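## Task

Take the yellow tall cylinder that is lying on its side, stand it on end so that its entire base lies within the cyan circle, put it down there and let go. It must stay upright and in place without the robot supporting it.

## Robot and tools

Robot: two FANUC CRX arms, named left_arm and right_arm, each ending in a Robotiq 140 mm two-finger gripper. The names are labels only; left_arm is mounted at about y = +0.346 m and right_arm at about y = -0.387 m, both at x near 0 and rotated slightly toward the middle. Each arm has six joints (waist, shoulder, elbow, forearm roll, wrist pitch, wrist roll); the elbow stops just short of straight.

Frames: the scene frame has its origin on the tabletop midway between the arms, +z up and +x outward over the table. Result lines give, per arm, end_effector_position (metres, scene frame) and end_effector_quat_wxyz. That position is the spot between the pads when they are shut; closed fingertips extend about 33 mm past it, open ones about 9 mm. In the gripper's own axes the fingers point along +z and close along y. Closing pushes the tips roughly 24 mm farther out, so keep that clearance above the table. Printed positions can be somewhat off, more so when an arm is stretched far.

Row format (shared by execute_actions rows and the move target): one flat list of 18 numbers, each in [-1, 1]. Entries 1 to 9 are left_arm: dx, dy, dz, rx, ry, rz, then gripper position, force_limit, speed. Entries 10 to 18 are the same nine for right_arm. Always send all 18 even when only one arm should move. dx..rz are an offset, expressed in that gripper's own axes, from its pose in the most recent result that reported it (before any such result in a scene, and for second and later calls within one reply, from where the hand is when the action begins). Scale: 1.0 equals 0.6 m or 180 degrees; rx, ry, rz form a single rotation vector. Every row counts from that same reference pose, not from the row before, so all-zero offsets drive the arm back to the reference rather than holding still. Gripper position: +1 fully open (140 mm), pads touch near -0.8, -1 closes until blocked. force_limit -1/0/+1 is roughly 14/60/107 N; speed -1/0/+1 is roughly 30/140/250 mm/s. These three are commands: to leave a gripper unchanged, repeat its previous three values.

Tools:
- execute_actions {actions, pictures}: actions is a list holding at most one item. An empty list just reports state. {"rows": [[18 numbers], ...], "steps": n} runs up to 15 control steps of 1/30 s (default 15), one row per step, the last row repeated if rows run out. {"steps": n} with no rows waits up to 300 steps counted from the previous result. pictures toggles images (on by default). A rejected call sends nothing.
- move {target, speed}: target is one 18-number row as above; both grippers travel in straight lines toward their offset poses, finishing together in 0.5 to 10 s (cut off at 10 s). speed is path top speed in m/s, 0.002 to 0.5, default 0.25; turning is capped at twice that in rad/s. Finger values are sent at the start. Paths ignore obstacles and the other arm; hands lag and may overshoot speed near full extension. The result adds a move: line with the outcome (done, off_target, moving, held, fault) and any limits (paced = pose clipped; held = a check blocked steps, after which the arm may jump fast), plus each hand's distance from its goal.
- wait {seconds}: 0 to 10 s, sends nothing new.
- zoom_image {camera, region}: enlarges [x0, y0, x1, y1] pixels (max 504 by 504) of a camera's latest image. Cameras: cam_head_left, cam_head_right, cam_high, cam_low, cam_left_wrist, cam_right_wrist, all 504x504; calibration matrices are supplied.
- read_manual {section}: licence texts only.
- finished_scene {scene}: ends and grades the current scene (1 or 2), then loads the next task. Irreversible.

Motion behaviour: each step the commanded pose is limited to 70 mm and 16 degrees from the measured pose, then solved by damped IK, favouring position over orientation. After an action ends the arm continues only to its last clipped pose, so check the reported pose and send the remainder. The simulation keeps running while you compose replies. A Hand target line shows where each arm is currently being driven. pose unreachable and HELD lines mean the clearance check altered or blocked commands.

Gripping: close with position -1 and confirm object_status = 2 (0 moving, 1 blocked while opening, 2 blocked while closing, 3 reached target or pads met). To squeeze harder while holding, raise force_limit and nudge position, e.g. -1 to -0.98. position_measured is in counts: 3 open, 230 pads together.

Hazards: the arms are stiff; commanding even slightly into a firm surface, or 150 N of external force, or joint torque at its limit (144 N m for the big joints, 36 N m for the wrist joints, load included) triggers a 10 s fault stop. Faster and deeper contacts push harder. Holding loads heats motors; a MOTOR HOT warning precedes a brake stop. Never let the arms collide, never drop or slam parts, and keep everything on the table. Occasional disturbances may tug a held part or shove loose items. Release the cylinder only when it stands freely inside the circle.

Each tool is called after ">>>" by a JSON object that holds its "op" and its "data", one argument or row to a line.

## Session

I'll start by looking at the current state.

>>> {"op": "execute_actions", "data": {
  "actions": []
}}

Scene clock: 0.00 s of 3900.00 s.
left_arm: end_effector_position=(+0.0216, -0.0099, +0.2683) position_measured=3 object_status=3 end_effector_quat_wxyz=(-0.300, +0.568, +0.389, +0.660) | right_arm: end_effector_position=(+0.4710, -0.2958, +0.2713) position_measured=3 object_status=3 end_effector_quat_wxyz=(-0.001, +0.996, +0.091, -0.001)
Joint positions: left_arm=[-1.522  0.785  0.522 -1.127 -2.688 -2.457] | right_arm=[ 0.262  0.133  0.218 -0.002 -1.657  1.309]
Joint velocities: left_arm=[ 0.001  0.     0.    -0.     0.    -0.   ] | right_arm=[-0.     0.    -0.001 -0.     0.001 -0.   ]
Hand target (left_arm): +0.022, -0.010, +0.268; -0.300, +0.568, +0.389, +0.660
Hand target (right_arm): +0.471, -0.296, +0.271; -0.001, +0.996, +0.091, -0.001

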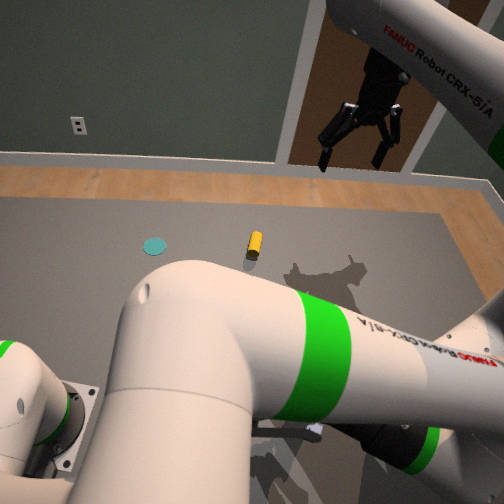

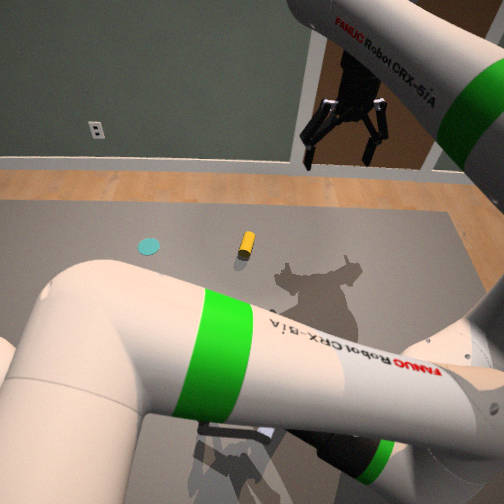

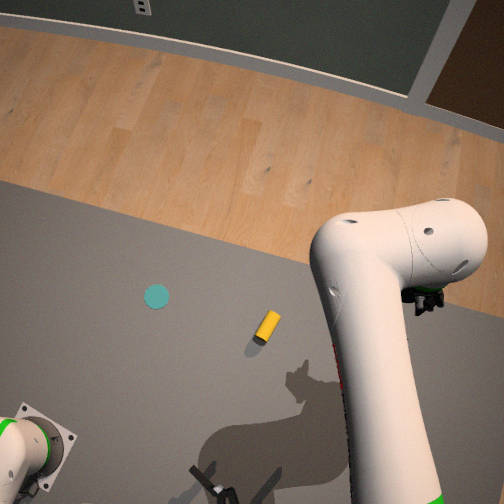

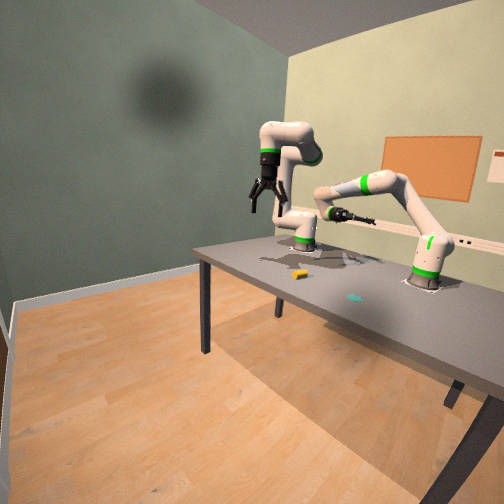

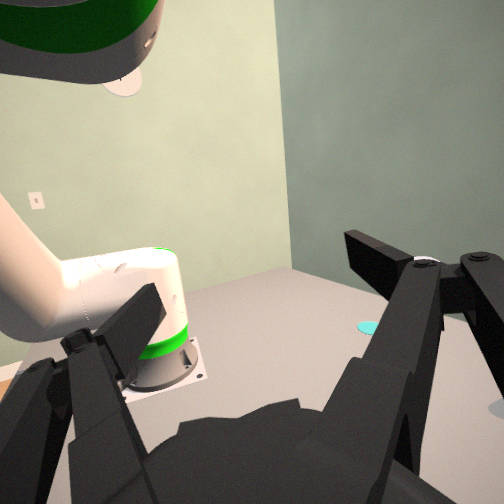

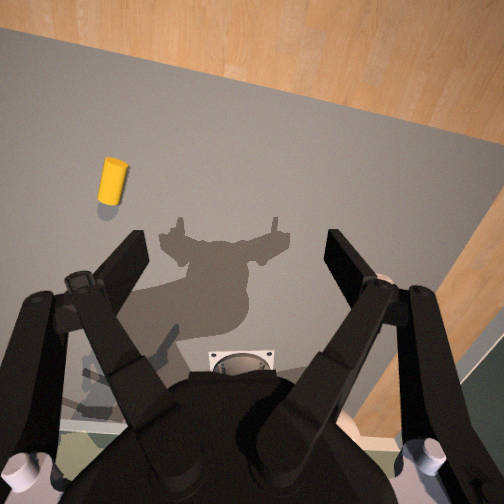

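>>> {"op": "zoom_image", "data": {
  "camera": "cam_high",
  "region": [120, 260, 320, 380]
}}

Region (120, 260, 320, 380) of cam_high's 504x504 image, scaled by 2.520, with more detail than that image has; it fills the top 302 rows of this view, and the rest is white.

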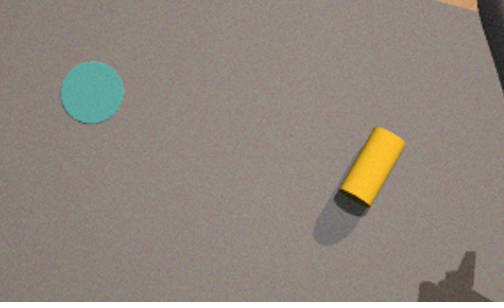

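>>> {"op": "move", "data": {
  "target": [0.26, -0.112, 0.269, 0, 0, 0, 1, 0, 0, 0.0353, -0.3045, 0.2655, 0.0211, -0.1098, 0.1199, 0.1, 0.5, 0.5],
  "speed": 0.35
}}

Scene clock: 21.57 s of 3900.00 s.
left_arm: end_effector_position=(+0.0210, +0.1696, +0.4191) position_measured=3 object_status=3 end_effector_quat_wxyz=(-0.300, +0.568, +0.389, +0.661) | right_arm: end_effector_position=(+0.4586, -0.1123, +0.1123) position_measured=117 object_status=3 end_effector_quat_wxyz=(-0.018, +0.980, -0.097, -0.174)
Joint positions: left_arm=[-1.619  0.23   0.093 -1.319 -2.821 -2.685] | right_arm=[ 0.408  0.55   0.42  -0.25  -1.689  0.784]
Joint velocities: left_arm=[-0.001 -0.    -0.001  0.    -0.    -0.   ] | right_arm=[-0.     0.001  0.     0.     0.001 -0.   ]
Hand target (left_arm): +0.021, +0.170, +0.419; -0.300, +0.568, +0.389, +0.661
Hand target (right_arm): +0.459, -0.112, +0.112; -0.018, +0.980, -0.097, -0.174
Off the commanded pose (left_arm): 0.001 m, 0 deg.
Off the commanded pose (right_arm): 0.000 m, 0 deg.
After step 90, 17.33 s passed at rest.
move: done
camera_calibration (this result's frames):
cam_left_wrist: T_world_to_cam=[[0.859758, -0.503455, -0.0857256, 0.103242], [-0.176803, -0.135943, -0.974813, 0.455703], [0.47912, 0.85326, -0.205891, 0.101015], [0, 0, 0, 1]] pos_world=[-0.0565923, 0.0277356, 0.473873]
cam_right_wrist: T_world_to_cam=[[-0.163082, -0.98635, 0.0227749, -0.0510054], [-0.647427, 0.124407, 0.751905, 0.225317], [-0.744475, 0.107877, -0.658878, 0.624877], [0, 0, 0, 1]] pos_world=[0.602763, -0.14575, 0.243462]

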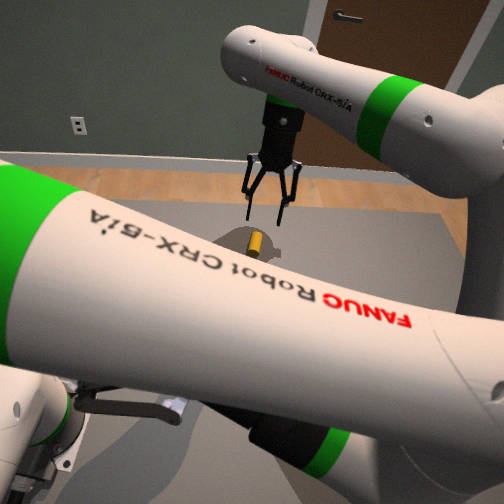

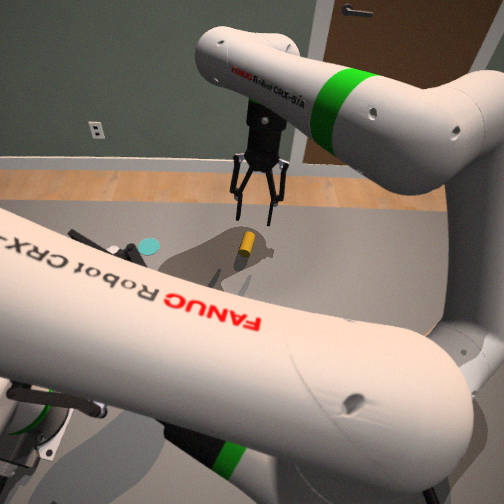

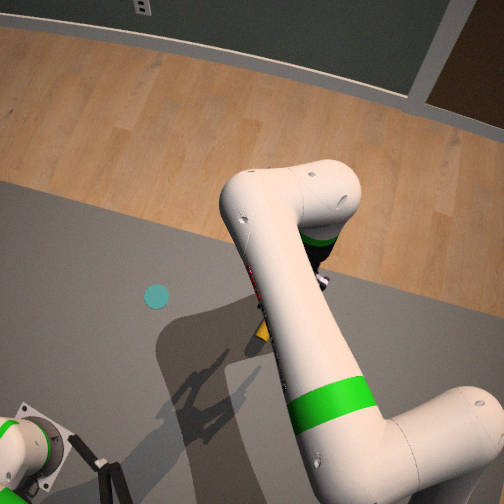

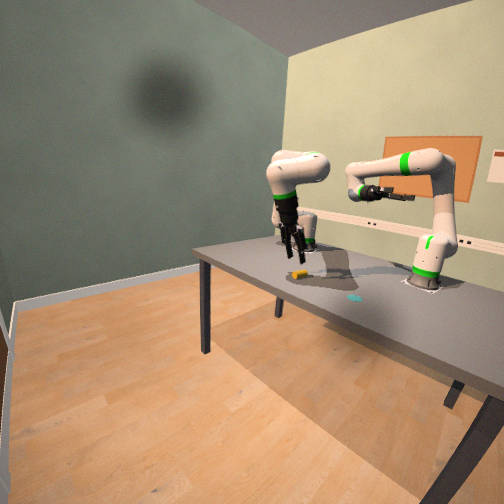

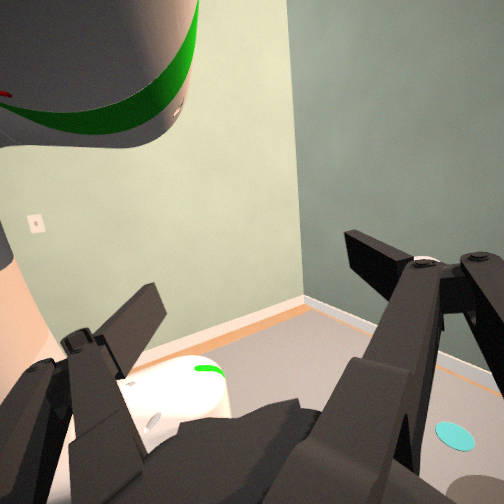

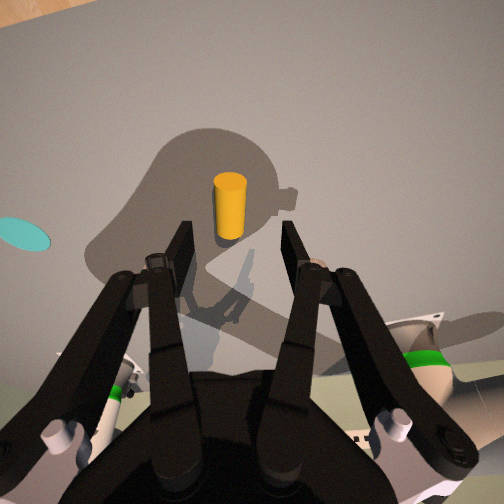

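>>> {"op": "move", "data": {
  "target": [0, 0, 0, 0, 0, 0, 1, 0, 0, 0.0132, -0.0067, 0.1288, 0, 0, 0, 0.1, 0.5, 0.5],
  "speed": 0.12
}}

Scene clock: 24.23 s of 3900.00 s.
left_arm: end_effector_position=(+0.0210, +0.1696, +0.4192) position_measured=3 object_status=3 end_effector_quat_wxyz=(-0.300, +0.568, +0.389, +0.661) | right_arm: end_effector_position=(+0.4406, -0.1046, +0.0370) position_measured=117 object_status=3 end_effector_quat_wxyz=(-0.018, +0.980, -0.097, -0.174)
Joint positions: left_arm=[-1.619  0.23   0.093 -1.319 -2.821 -2.685] | right_arm=[ 0.434  0.571  0.271 -0.255 -1.518  0.802]
Joint velocities: left_arm=[-0.002  0.     0.     0.001  0.     0.   ] | right_arm=[-0.     0.     0.001  0.001 -0.001 -0.   ]
Hand target (left_arm): +0.021, +0.170, +0.419; -0.300, +0.568, +0.389, +0.661
Hand target (right_arm): +0.441, -0.105, +0.037; -0.018, +0.980, -0.097, -0.174
Off the commanded pose (left_arm): 0.000 m, 0 deg.
Off the commanded pose (right_arm): 0.000 m, 0 deg.
move: done
camera_calibration (this result's frames):
cam_left_wrist: T_world_to_cam=[[0.859751, -0.50347, -0.0857088, 0.103242], [-0.176815, -0.135991, -0.974804, 0.455716], [0.479129, 0.853243, -0.205939, 0.101038], [0, 0, 0, 1]] pos_world=[-0.0565955, 0.0277422, 0.47389]
cam_right_wrist: T_world_to_cam=[[-0.163418, -0.986292, 0.0228765, -0.0444823], [-0.647275, 0.124688, 0.751989, 0.269363], [-0.744533, 0.108081, -0.658778, 0.561075], [0, 0, 0, 1]] pos_world=[0.584821, -0.1381, 0.168084]

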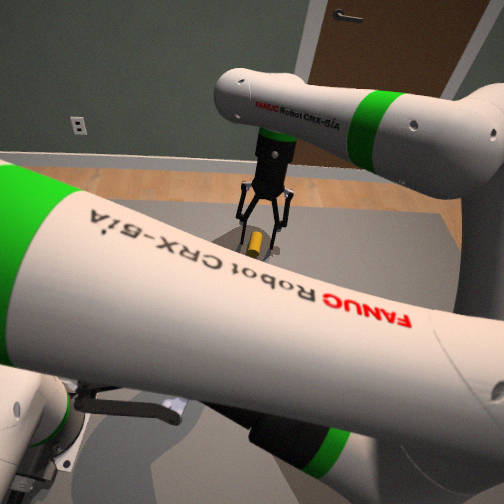

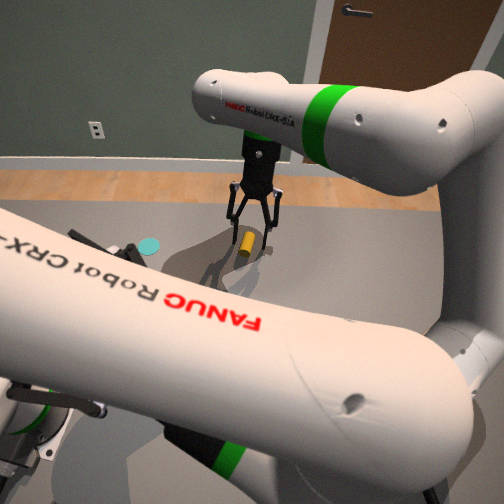

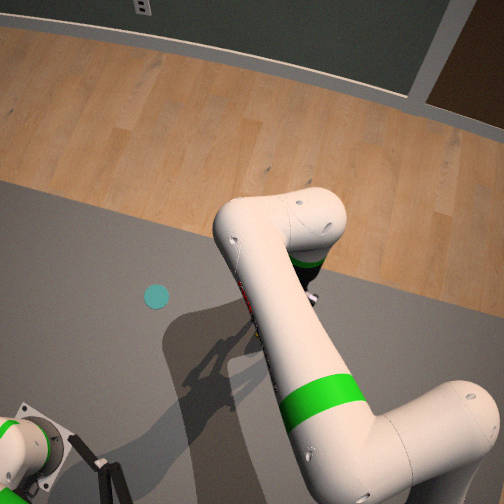

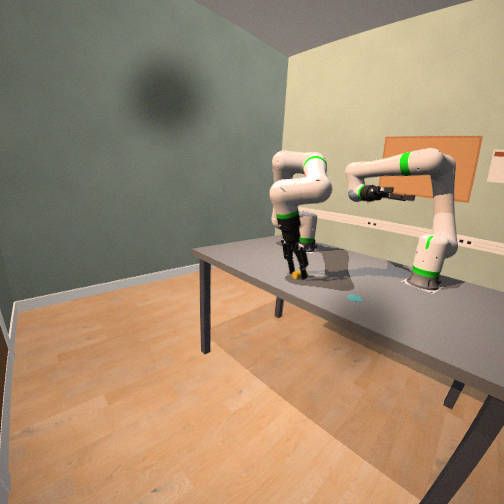

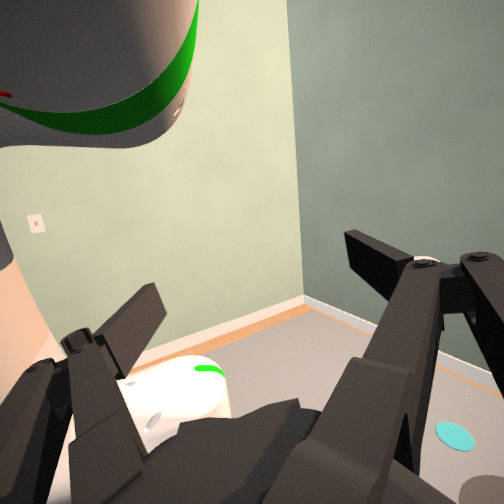

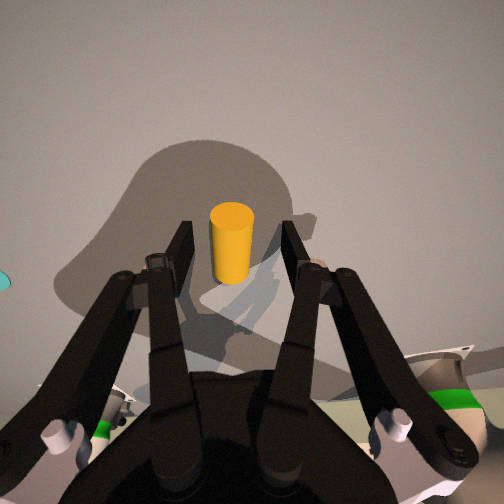

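The cylinder sits between the fingers, so I'll close the gripper.

>>> {"op": "move", "data": {
  "target": [0, 0, 0, 0, 0, 0, 1, 0, 0, 0, 0, 0, 0, 0, 0, -1, 0.6, 0.3],
  "speed": 0.1
}}

Scene clock: 25.20 s of 3900.00 s.
left_arm: end_effector_position=(+0.0210, +0.1696, +0.4192) position_measured=3 object_status=3 end_effector_quat_wxyz=(-0.300, +0.568, +0.389, +0.661) | right_arm: end_effector_position=(+0.4406, -0.1046, +0.0370) position_measured=188 object_status=2 end_effector_quat_wxyz=(-0.018, +0.980, -0.097, -0.174)
Joint positions: left_arm=[-1.619  0.23   0.093 -1.319 -2.821 -2.685] | right_arm=[ 0.434  0.571  0.271 -0.255 -1.518  0.802]
Joint velocities: left_arm=[-0.001 -0.001 -0.001  0.     0.    -0.   ] | right_arm=[-0.     0.     0.     0.001 -0.     0.   ]
Hand target (left_arm): +0.021, +0.170, +0.419; -0.300, +0.568, +0.389, +0.661
Hand target (right_arm): +0.441, -0.105, +0.037; -0.018, +0.980, -0.097, -0.174
Off the commanded pose (left_arm): 0.000 m, 0 deg.
Off the commanded pose (right_arm): 0.000 m, 0 deg.
move: done
camera_calibration (this result's frames):
cam_left_wrist: T_world_to_cam=[[0.859752, -0.503468, -0.0857157, 0.103246], [-0.176809, -0.135968, -0.974808, 0.455713], [0.47913, 0.853248, -0.205916, 0.101024], [0, 0, 0, 1]] pos_world=[-0.0565949, 0.0277448, 0.473885]
cam_right_wrist: T_world_to_cam=[[-0.163396, -0.986295, 0.0228997, -0.0444969], [-0.647288, 0.124694, 0.751977, 0.269376], [-0.744526, 0.108048, -0.658792, 0.561061], [0, 0, 0, 1]] pos_world=[0.584818, -0.138098, 0.168077]

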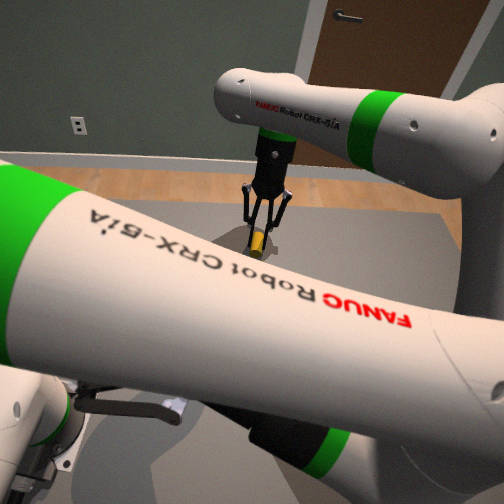

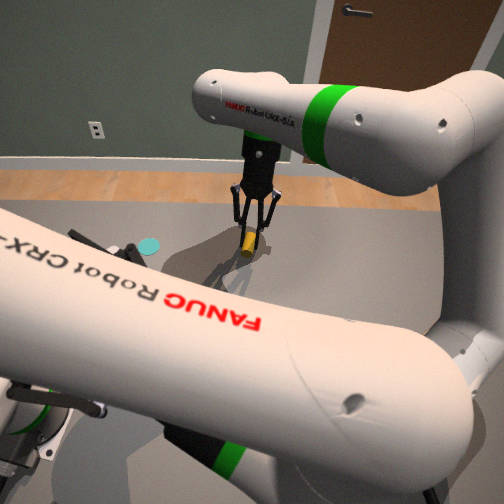

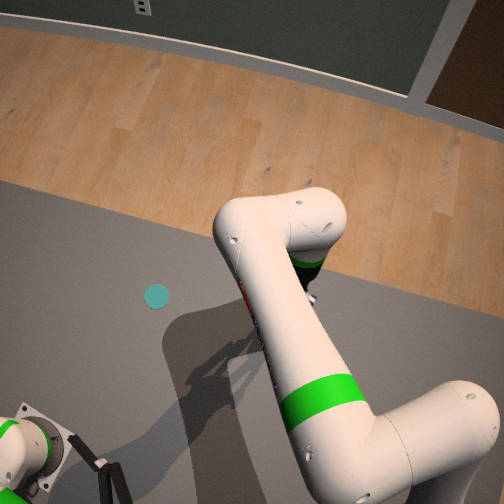

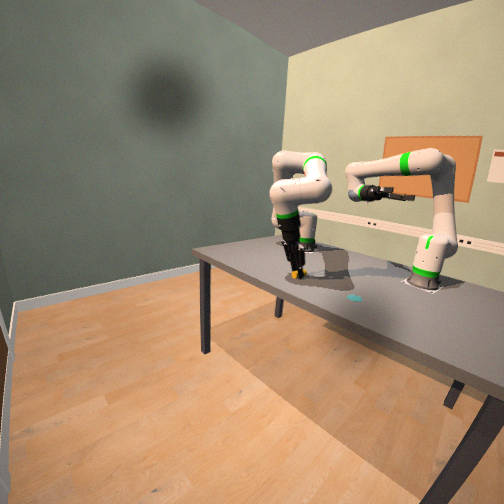

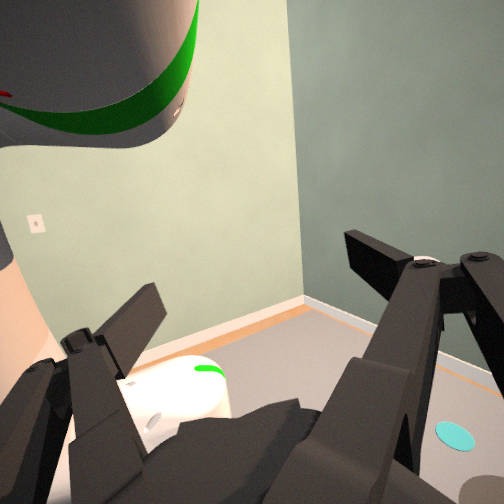

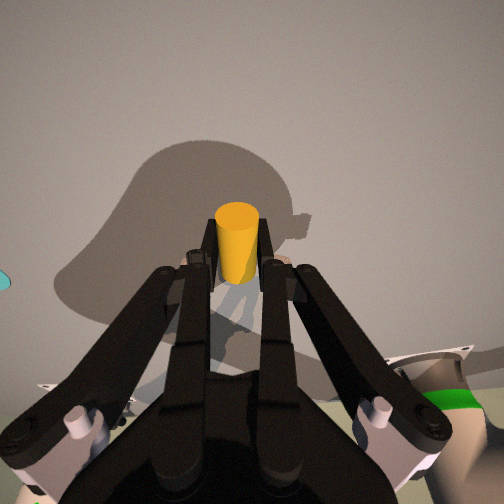

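>>> {"op": "move", "data": {
  "target": [0, 0, 0, 0, 0, 0, 1, 0, 0, -0.057, 0, -0.1567, 0, 0, 0, -1, 0.6, 0.3],
  "speed": 0.2
}}

>>> {"op": "move", "data": {
  "target": [0, 0, 0, 0, 0, 0, 1, 0, 0, -0.1534, -0.4117, 0.0617, 0.1461, 0.4556, -0.3132, -1, 0.6, 0.3],
  "speed": 0.3
}}

Scene clock: 28.27 s of 3900.00 s.
left_arm: end_effector_position=(+0.0210, +0.1696, +0.4192) position_measured=3 object_status=3 end_effector_quat_wxyz=(-0.300, +0.568, +0.389, +0.661) | right_arm: end_effector_position=(+0.4408, -0.1046, +0.1372) position_measured=188 object_status=2 end_effector_quat_wxyz=(-0.018, +0.980, -0.097, -0.174)
Joint positions: left_arm=[-1.619  0.23   0.093 -1.319 -2.821 -2.685] | right_arm=[ 0.434  0.503  0.411 -0.257 -1.72   0.75 ]
Joint velocities: left_arm=[-0.001  0.    -0.001 -0.001 -0.    -0.001] | right_arm=[-0.  0.  0. -0.  0. -0.]
Hand target (left_arm): +0.021, +0.170, +0.419; -0.300, +0.568, +0.389, +0.661
Hand target (right_arm): +0.441, -0.105, +0.137; -0.018, +0.980, -0.097, -0.174
Off the commanded pose (left_arm): 0.000 m, 0 deg.
Off the commanded pose (right_arm): 0.000 m, 0 deg.
move: done
camera_calibration (this result's frames):
cam_left_wrist: T_world_to_cam=[[0.859752, -0.503468, -0.0857159, 0.103246], [-0.176809, -0.135968, -0.974808, 0.455713], [0.47913, 0.853248, -0.205916, 0.101024], [0, 0, 0, 1]] pos_world=[-0.056595, 0.0277449, 0.473885]
cam_right_wrist: T_world_to_cam=[[-0.163048, -0.986361, 0.0225081, -0.0468439], [-0.647473, 0.124187, 0.751902, 0.194146], [-0.744442, 0.108023, -0.658891, 0.627153], [0, 0, 0, 1]] pos_world=[0.584945, -0.138062, 0.268301]

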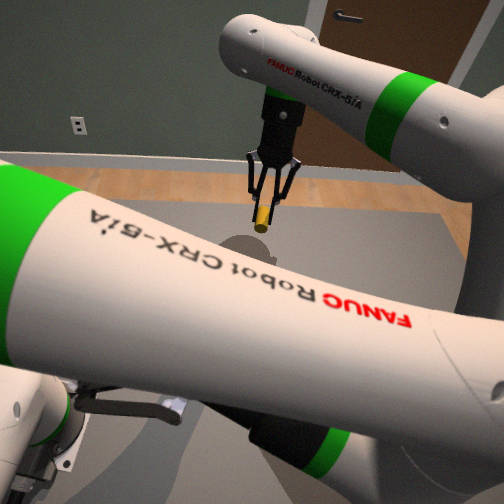

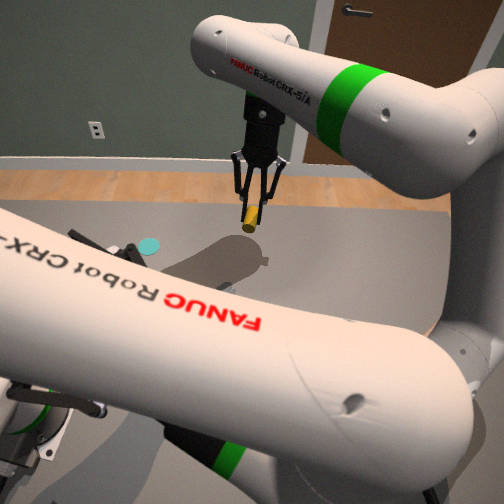

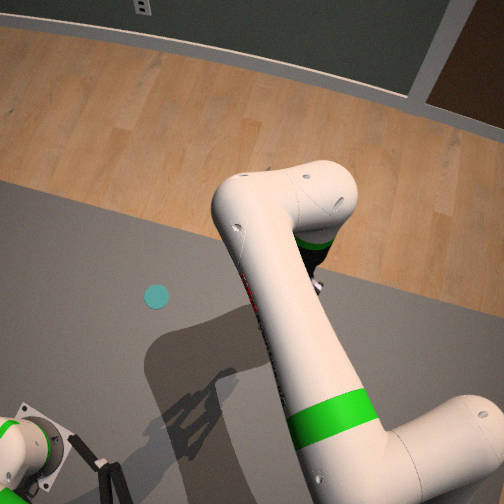

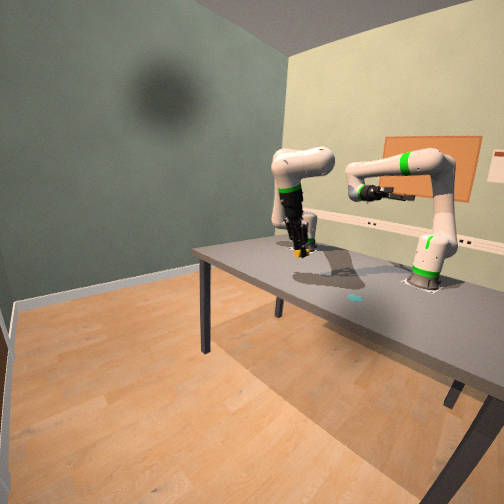

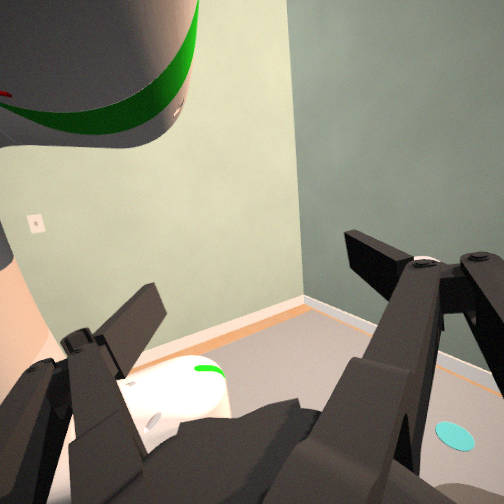

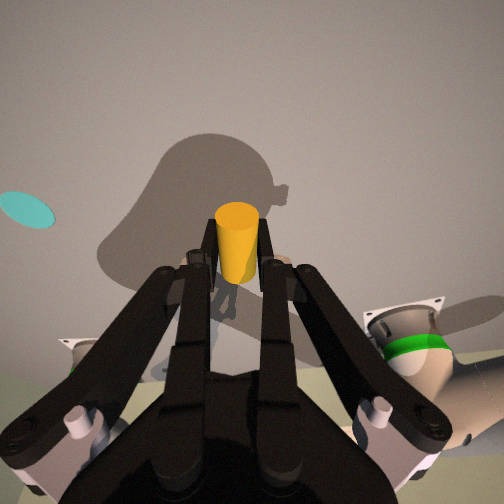

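Scene clock: 32.70 s of 3900.00 s.
left_arm: end_effector_position=(+0.0210, +0.1696, +0.4192) position_measured=3 object_status=3 end_effector_quat_wxyz=(-0.300, +0.568, +0.389, +0.661) | right_arm: end_effector_position=(+0.3929, +0.1567, +0.1339) position_measured=188 object_status=2 end_effector_quat_wxyz=(-0.216, +0.758, +0.311, +0.531)
Joint positions: left_arm=[-1.619  0.23   0.093 -1.319 -2.821 -2.685] | right_arm=[ 0.506  0.146 -0.694  3.314 -0.496 -1.691]
Joint velocities: left_arm=[ 0. -0.  0.  0.  0.  0.] | right_arm=[ 0.    -0.002  0.001  0.001 -0.001 -0.001]
Hand target (left_arm): +0.021, +0.170, +0.419; -0.300, +0.568, +0.389, +0.661
Hand target (right_arm): +0.393, +0.157, +0.134; -0.216, +0.758, +0.311, +0.532
Off the commanded pose (left_arm): 0.000 m, 0 deg.
Off the commanded pose (right_arm): 0.001 m, 1 deg.
joint sent to its limit (right arm) — the command would take joint 4 (forearm roll) past its upper limit, so that joint was sent only as far as its limit.
move: done; limits=paced
camera_calibration (this result's frames):
cam_left_wrist: T_world_to_cam=[[0.859752, -0.503468, -0.085716, 0.103246], [-0.176809, -0.135968, -0.974808, 0.455713], [0.47913, 0.853248, -0.205916, 0.101024], [0, 0, 0, 1]] pos_world=[-0.0565949, 0.0277449, 0.473885]
cam_right_wrist: T_world_to_cam=[[0.682655, -0.729854, 0.0359805, -0.171111], [-0.53111, -0.529378, -0.661574, 0.379117], [0.5019, 0.432518, -0.749016, 0.0326558], [0, 0, 0, 1]] pos_world=[0.301773, 0.0616857, 0.28143]

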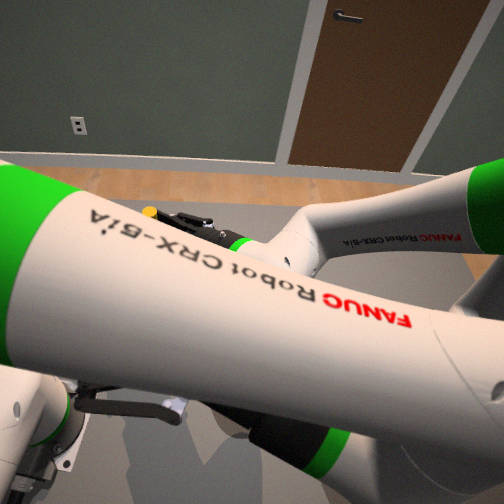

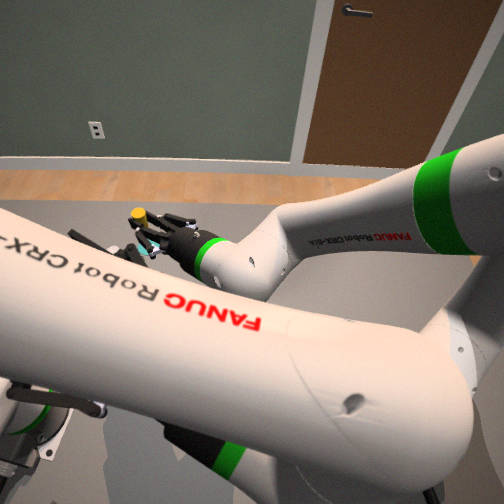

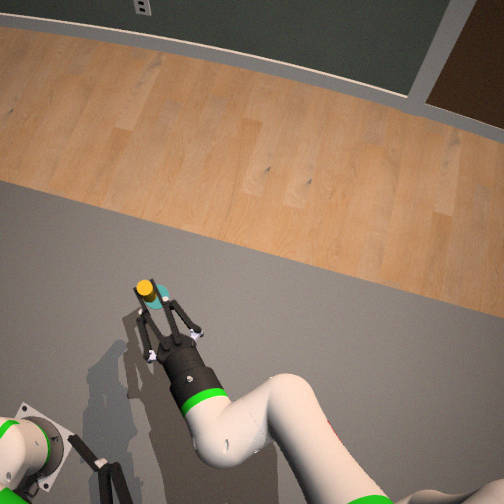

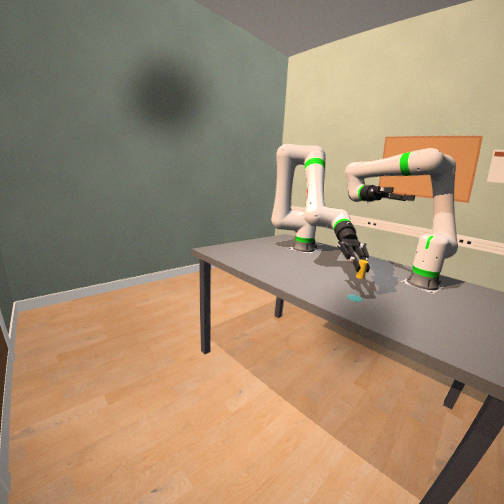

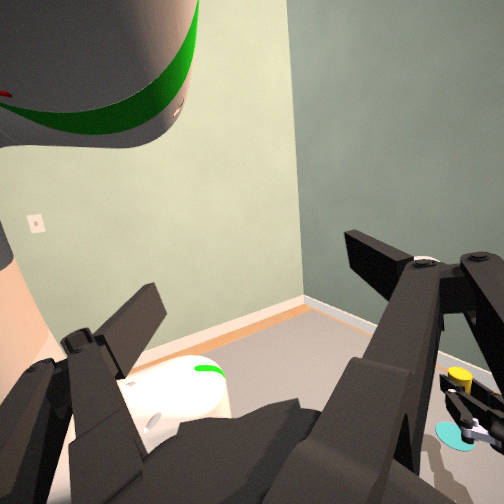

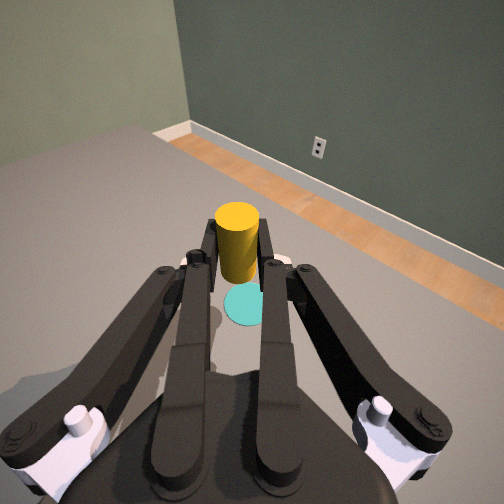

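>>> {"op": "move", "data": {
  "target": [0, 0, 0, 0, 0, 0, 1, 0, 0, -0.0756, 0.0114, 0.0555, -0.0418, 0, 0.0152, -1, 0.6, 0.3],
  "speed": 0.1
}}

Scene clock: 37.30 s of 3900.00 s.
left_arm: end_effector_position=(+0.0210, +0.1696, +0.4192) position_measured=3 object_status=3 end_effector_quat_wxyz=(-0.300, +0.568, +0.389, +0.661) | right_arm: end_effector_position=(+0.4091, +0.1626, +0.0798) position_measured=188 object_status=2 end_effector_quat_wxyz=(-0.179, +0.778, +0.257, +0.545)
Joint positions: left_arm=[-1.619  0.23   0.093 -1.319 -2.821 -2.685] | right_arm=[ 0.627  0.349 -0.749  2.903 -0.758 -1.453]
Joint velocities: left_arm=[ 0.003 -0.001  0.     0.     0.    -0.   ] | right_arm=[ 0.001 -0.     0.001 -0.001  0.     0.   ]
Hand target (left_arm): +0.021, +0.170, +0.419; -0.300, +0.568, +0.389, +0.661
Hand target (right_arm): +0.409, +0.163, +0.080; -0.179, +0.778, +0.257, +0.545
Off the commanded pose (left_arm): 0.000 m, 0 deg.
Off the commanded pose (right_arm): 0.000 m, 0 deg.
After step 90, 0.60 s passed at rest.
move: done
camera_calibration (this result's frames):
cam_left_wrist: T_world_to_cam=[[0.859752, -0.503468, -0.0857159, 0.103246], [-0.176809, -0.135968, -0.974808, 0.455713], [0.47913, 0.853248, -0.205916, 0.101024], [0, 0, 0, 1]] pos_world=[-0.0565949, 0.0277448, 0.473885]
cam_right_wrist: T_world_to_cam=[[0.574116, -0.817969, 0.0362954, -0.117271], [-0.599666, -0.450249, -0.661571, 0.370304], [0.557487, 0.358054, -0.749003, -0.029173], [0, 0, 0, 1]] pos_world=[0.30565, 0.0812502, 0.227388]

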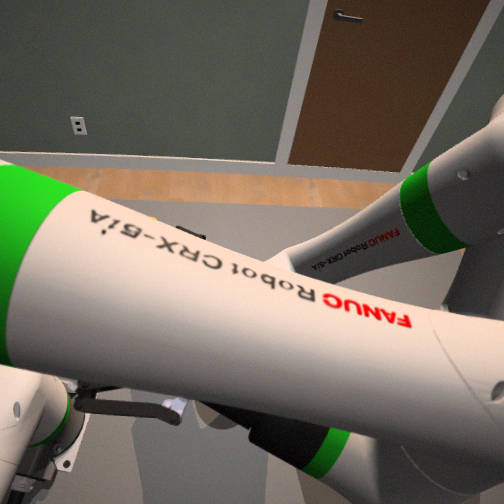

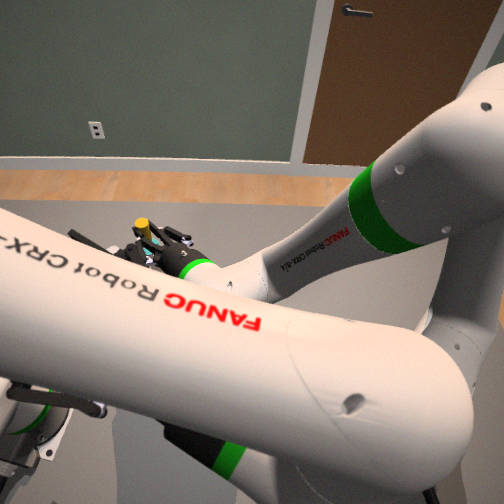

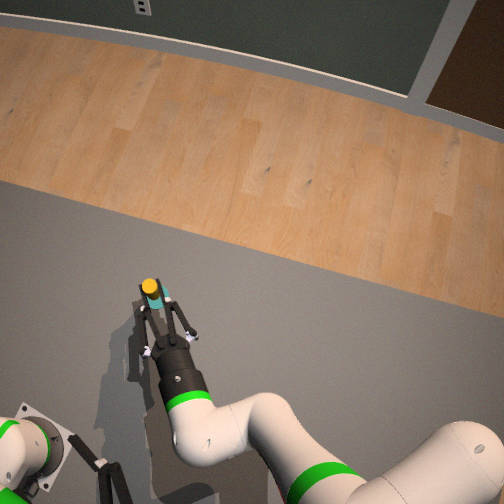

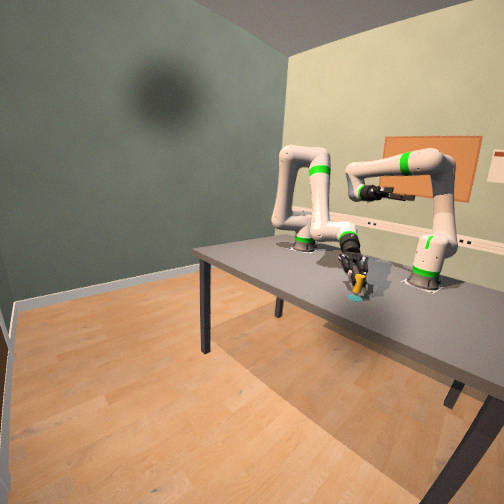

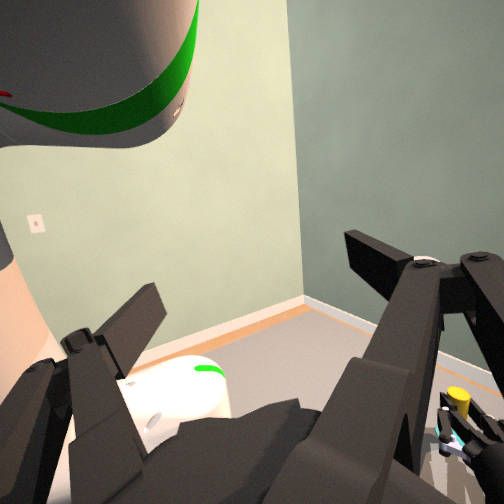

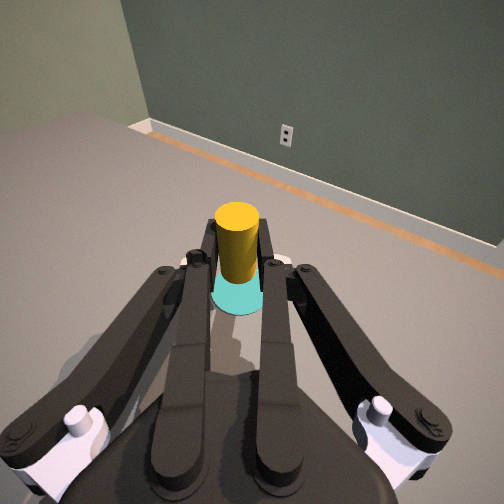

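>>> {"op": "move", "data": {
  "target": [0, 0, 0, 0, 0, 0, 1, 0, 0, -0.0403, 0, 0.0111, 0, 0, 0, -1, 0.6, 0.3],
  "speed": 0.04
}}

Scene clock: 40.20 s of 3900.00 s.
left_arm: end_effector_position=(+0.0210, +0.1696, +0.4192) position_measured=3 object_status=3 end_effector_quat_wxyz=(-0.300, +0.568, +0.389, +0.661) | right_arm: end_effector_position=(+0.4076, +0.1614, +0.0548) position_measured=188 object_status=2 end_effector_quat_wxyz=(-0.179, +0.778, +0.257, +0.545)
Joint positions: left_arm=[-1.619  0.23   0.093 -1.319 -2.821 -2.685] | right_arm=[ 0.627  0.415 -0.75   2.919 -0.824 -1.475]
Joint velocities: left_arm=[ 0.     0.     0.001 -0.002  0.     0.   ] | right_arm=[ 0.     0.     0.    -0.002  0.001 -0.   ]
Hand target (left_arm): +0.021, +0.170, +0.419; -0.300, +0.568, +0.389, +0.661
Hand target (right_arm): +0.408, +0.161, +0.055; -0.179, +0.778, +0.257, +0.545
Off the commanded pose (left_arm): 0.000 m, 0 deg.
Off the commanded pose (right_arm): 0.000 m, 0 deg.
move: done
camera_calibration (this result's frames):
cam_left_wrist: T_world_to_cam=[[0.859752, -0.503468, -0.0857159, 0.103246], [-0.176809, -0.135968, -0.974808, 0.455713], [0.47913, 0.853248, -0.205916, 0.101024], [0, 0, 0, 1]] pos_world=[-0.0565949, 0.0277448, 0.473885]
cam_right_wrist: T_world_to_cam=[[0.574061, -0.818002, 0.036413, -0.116478], [-0.599662, -0.450282, -0.661552, 0.352266], [0.557547, 0.357936, -0.749015, -0.0465862], [0, 0, 0, 1]] pos_world=[0.30408, 0.0800151, 0.20239]

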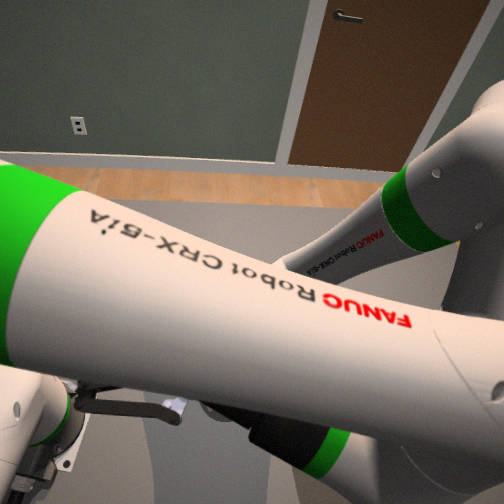

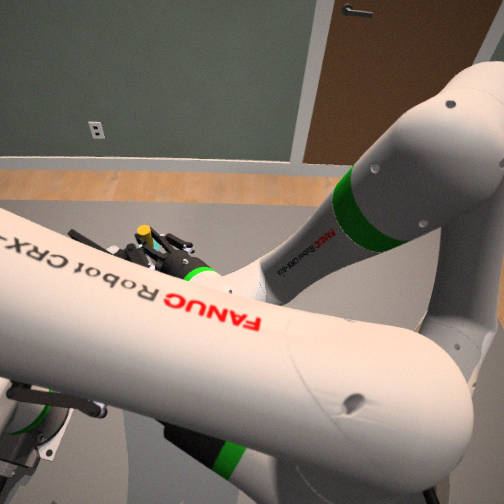

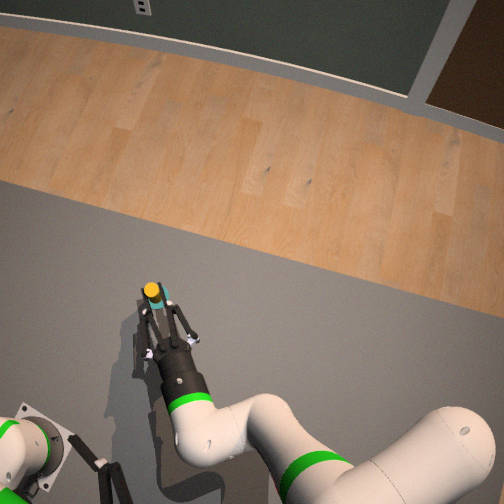

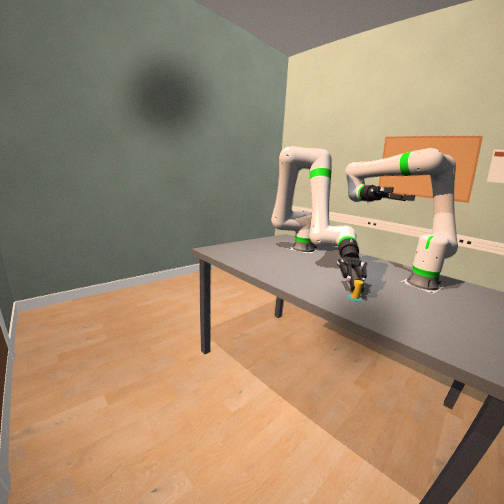

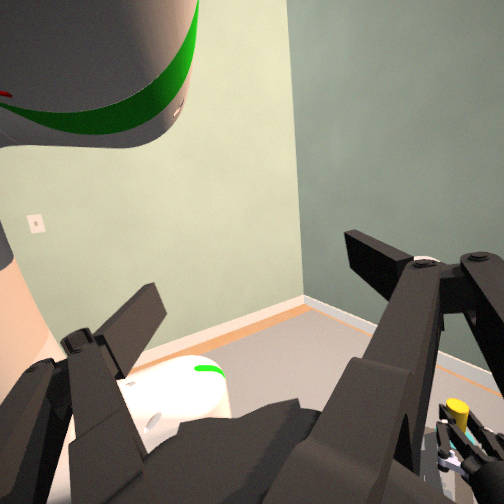

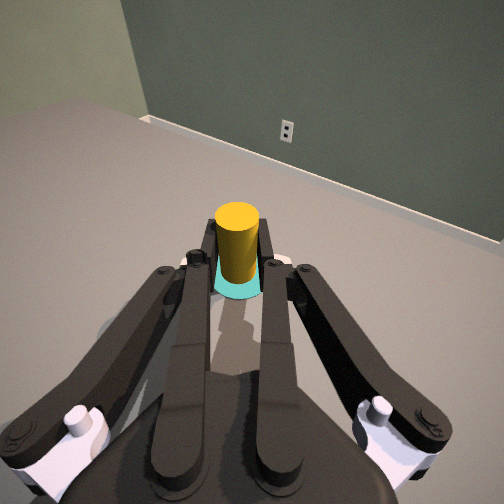

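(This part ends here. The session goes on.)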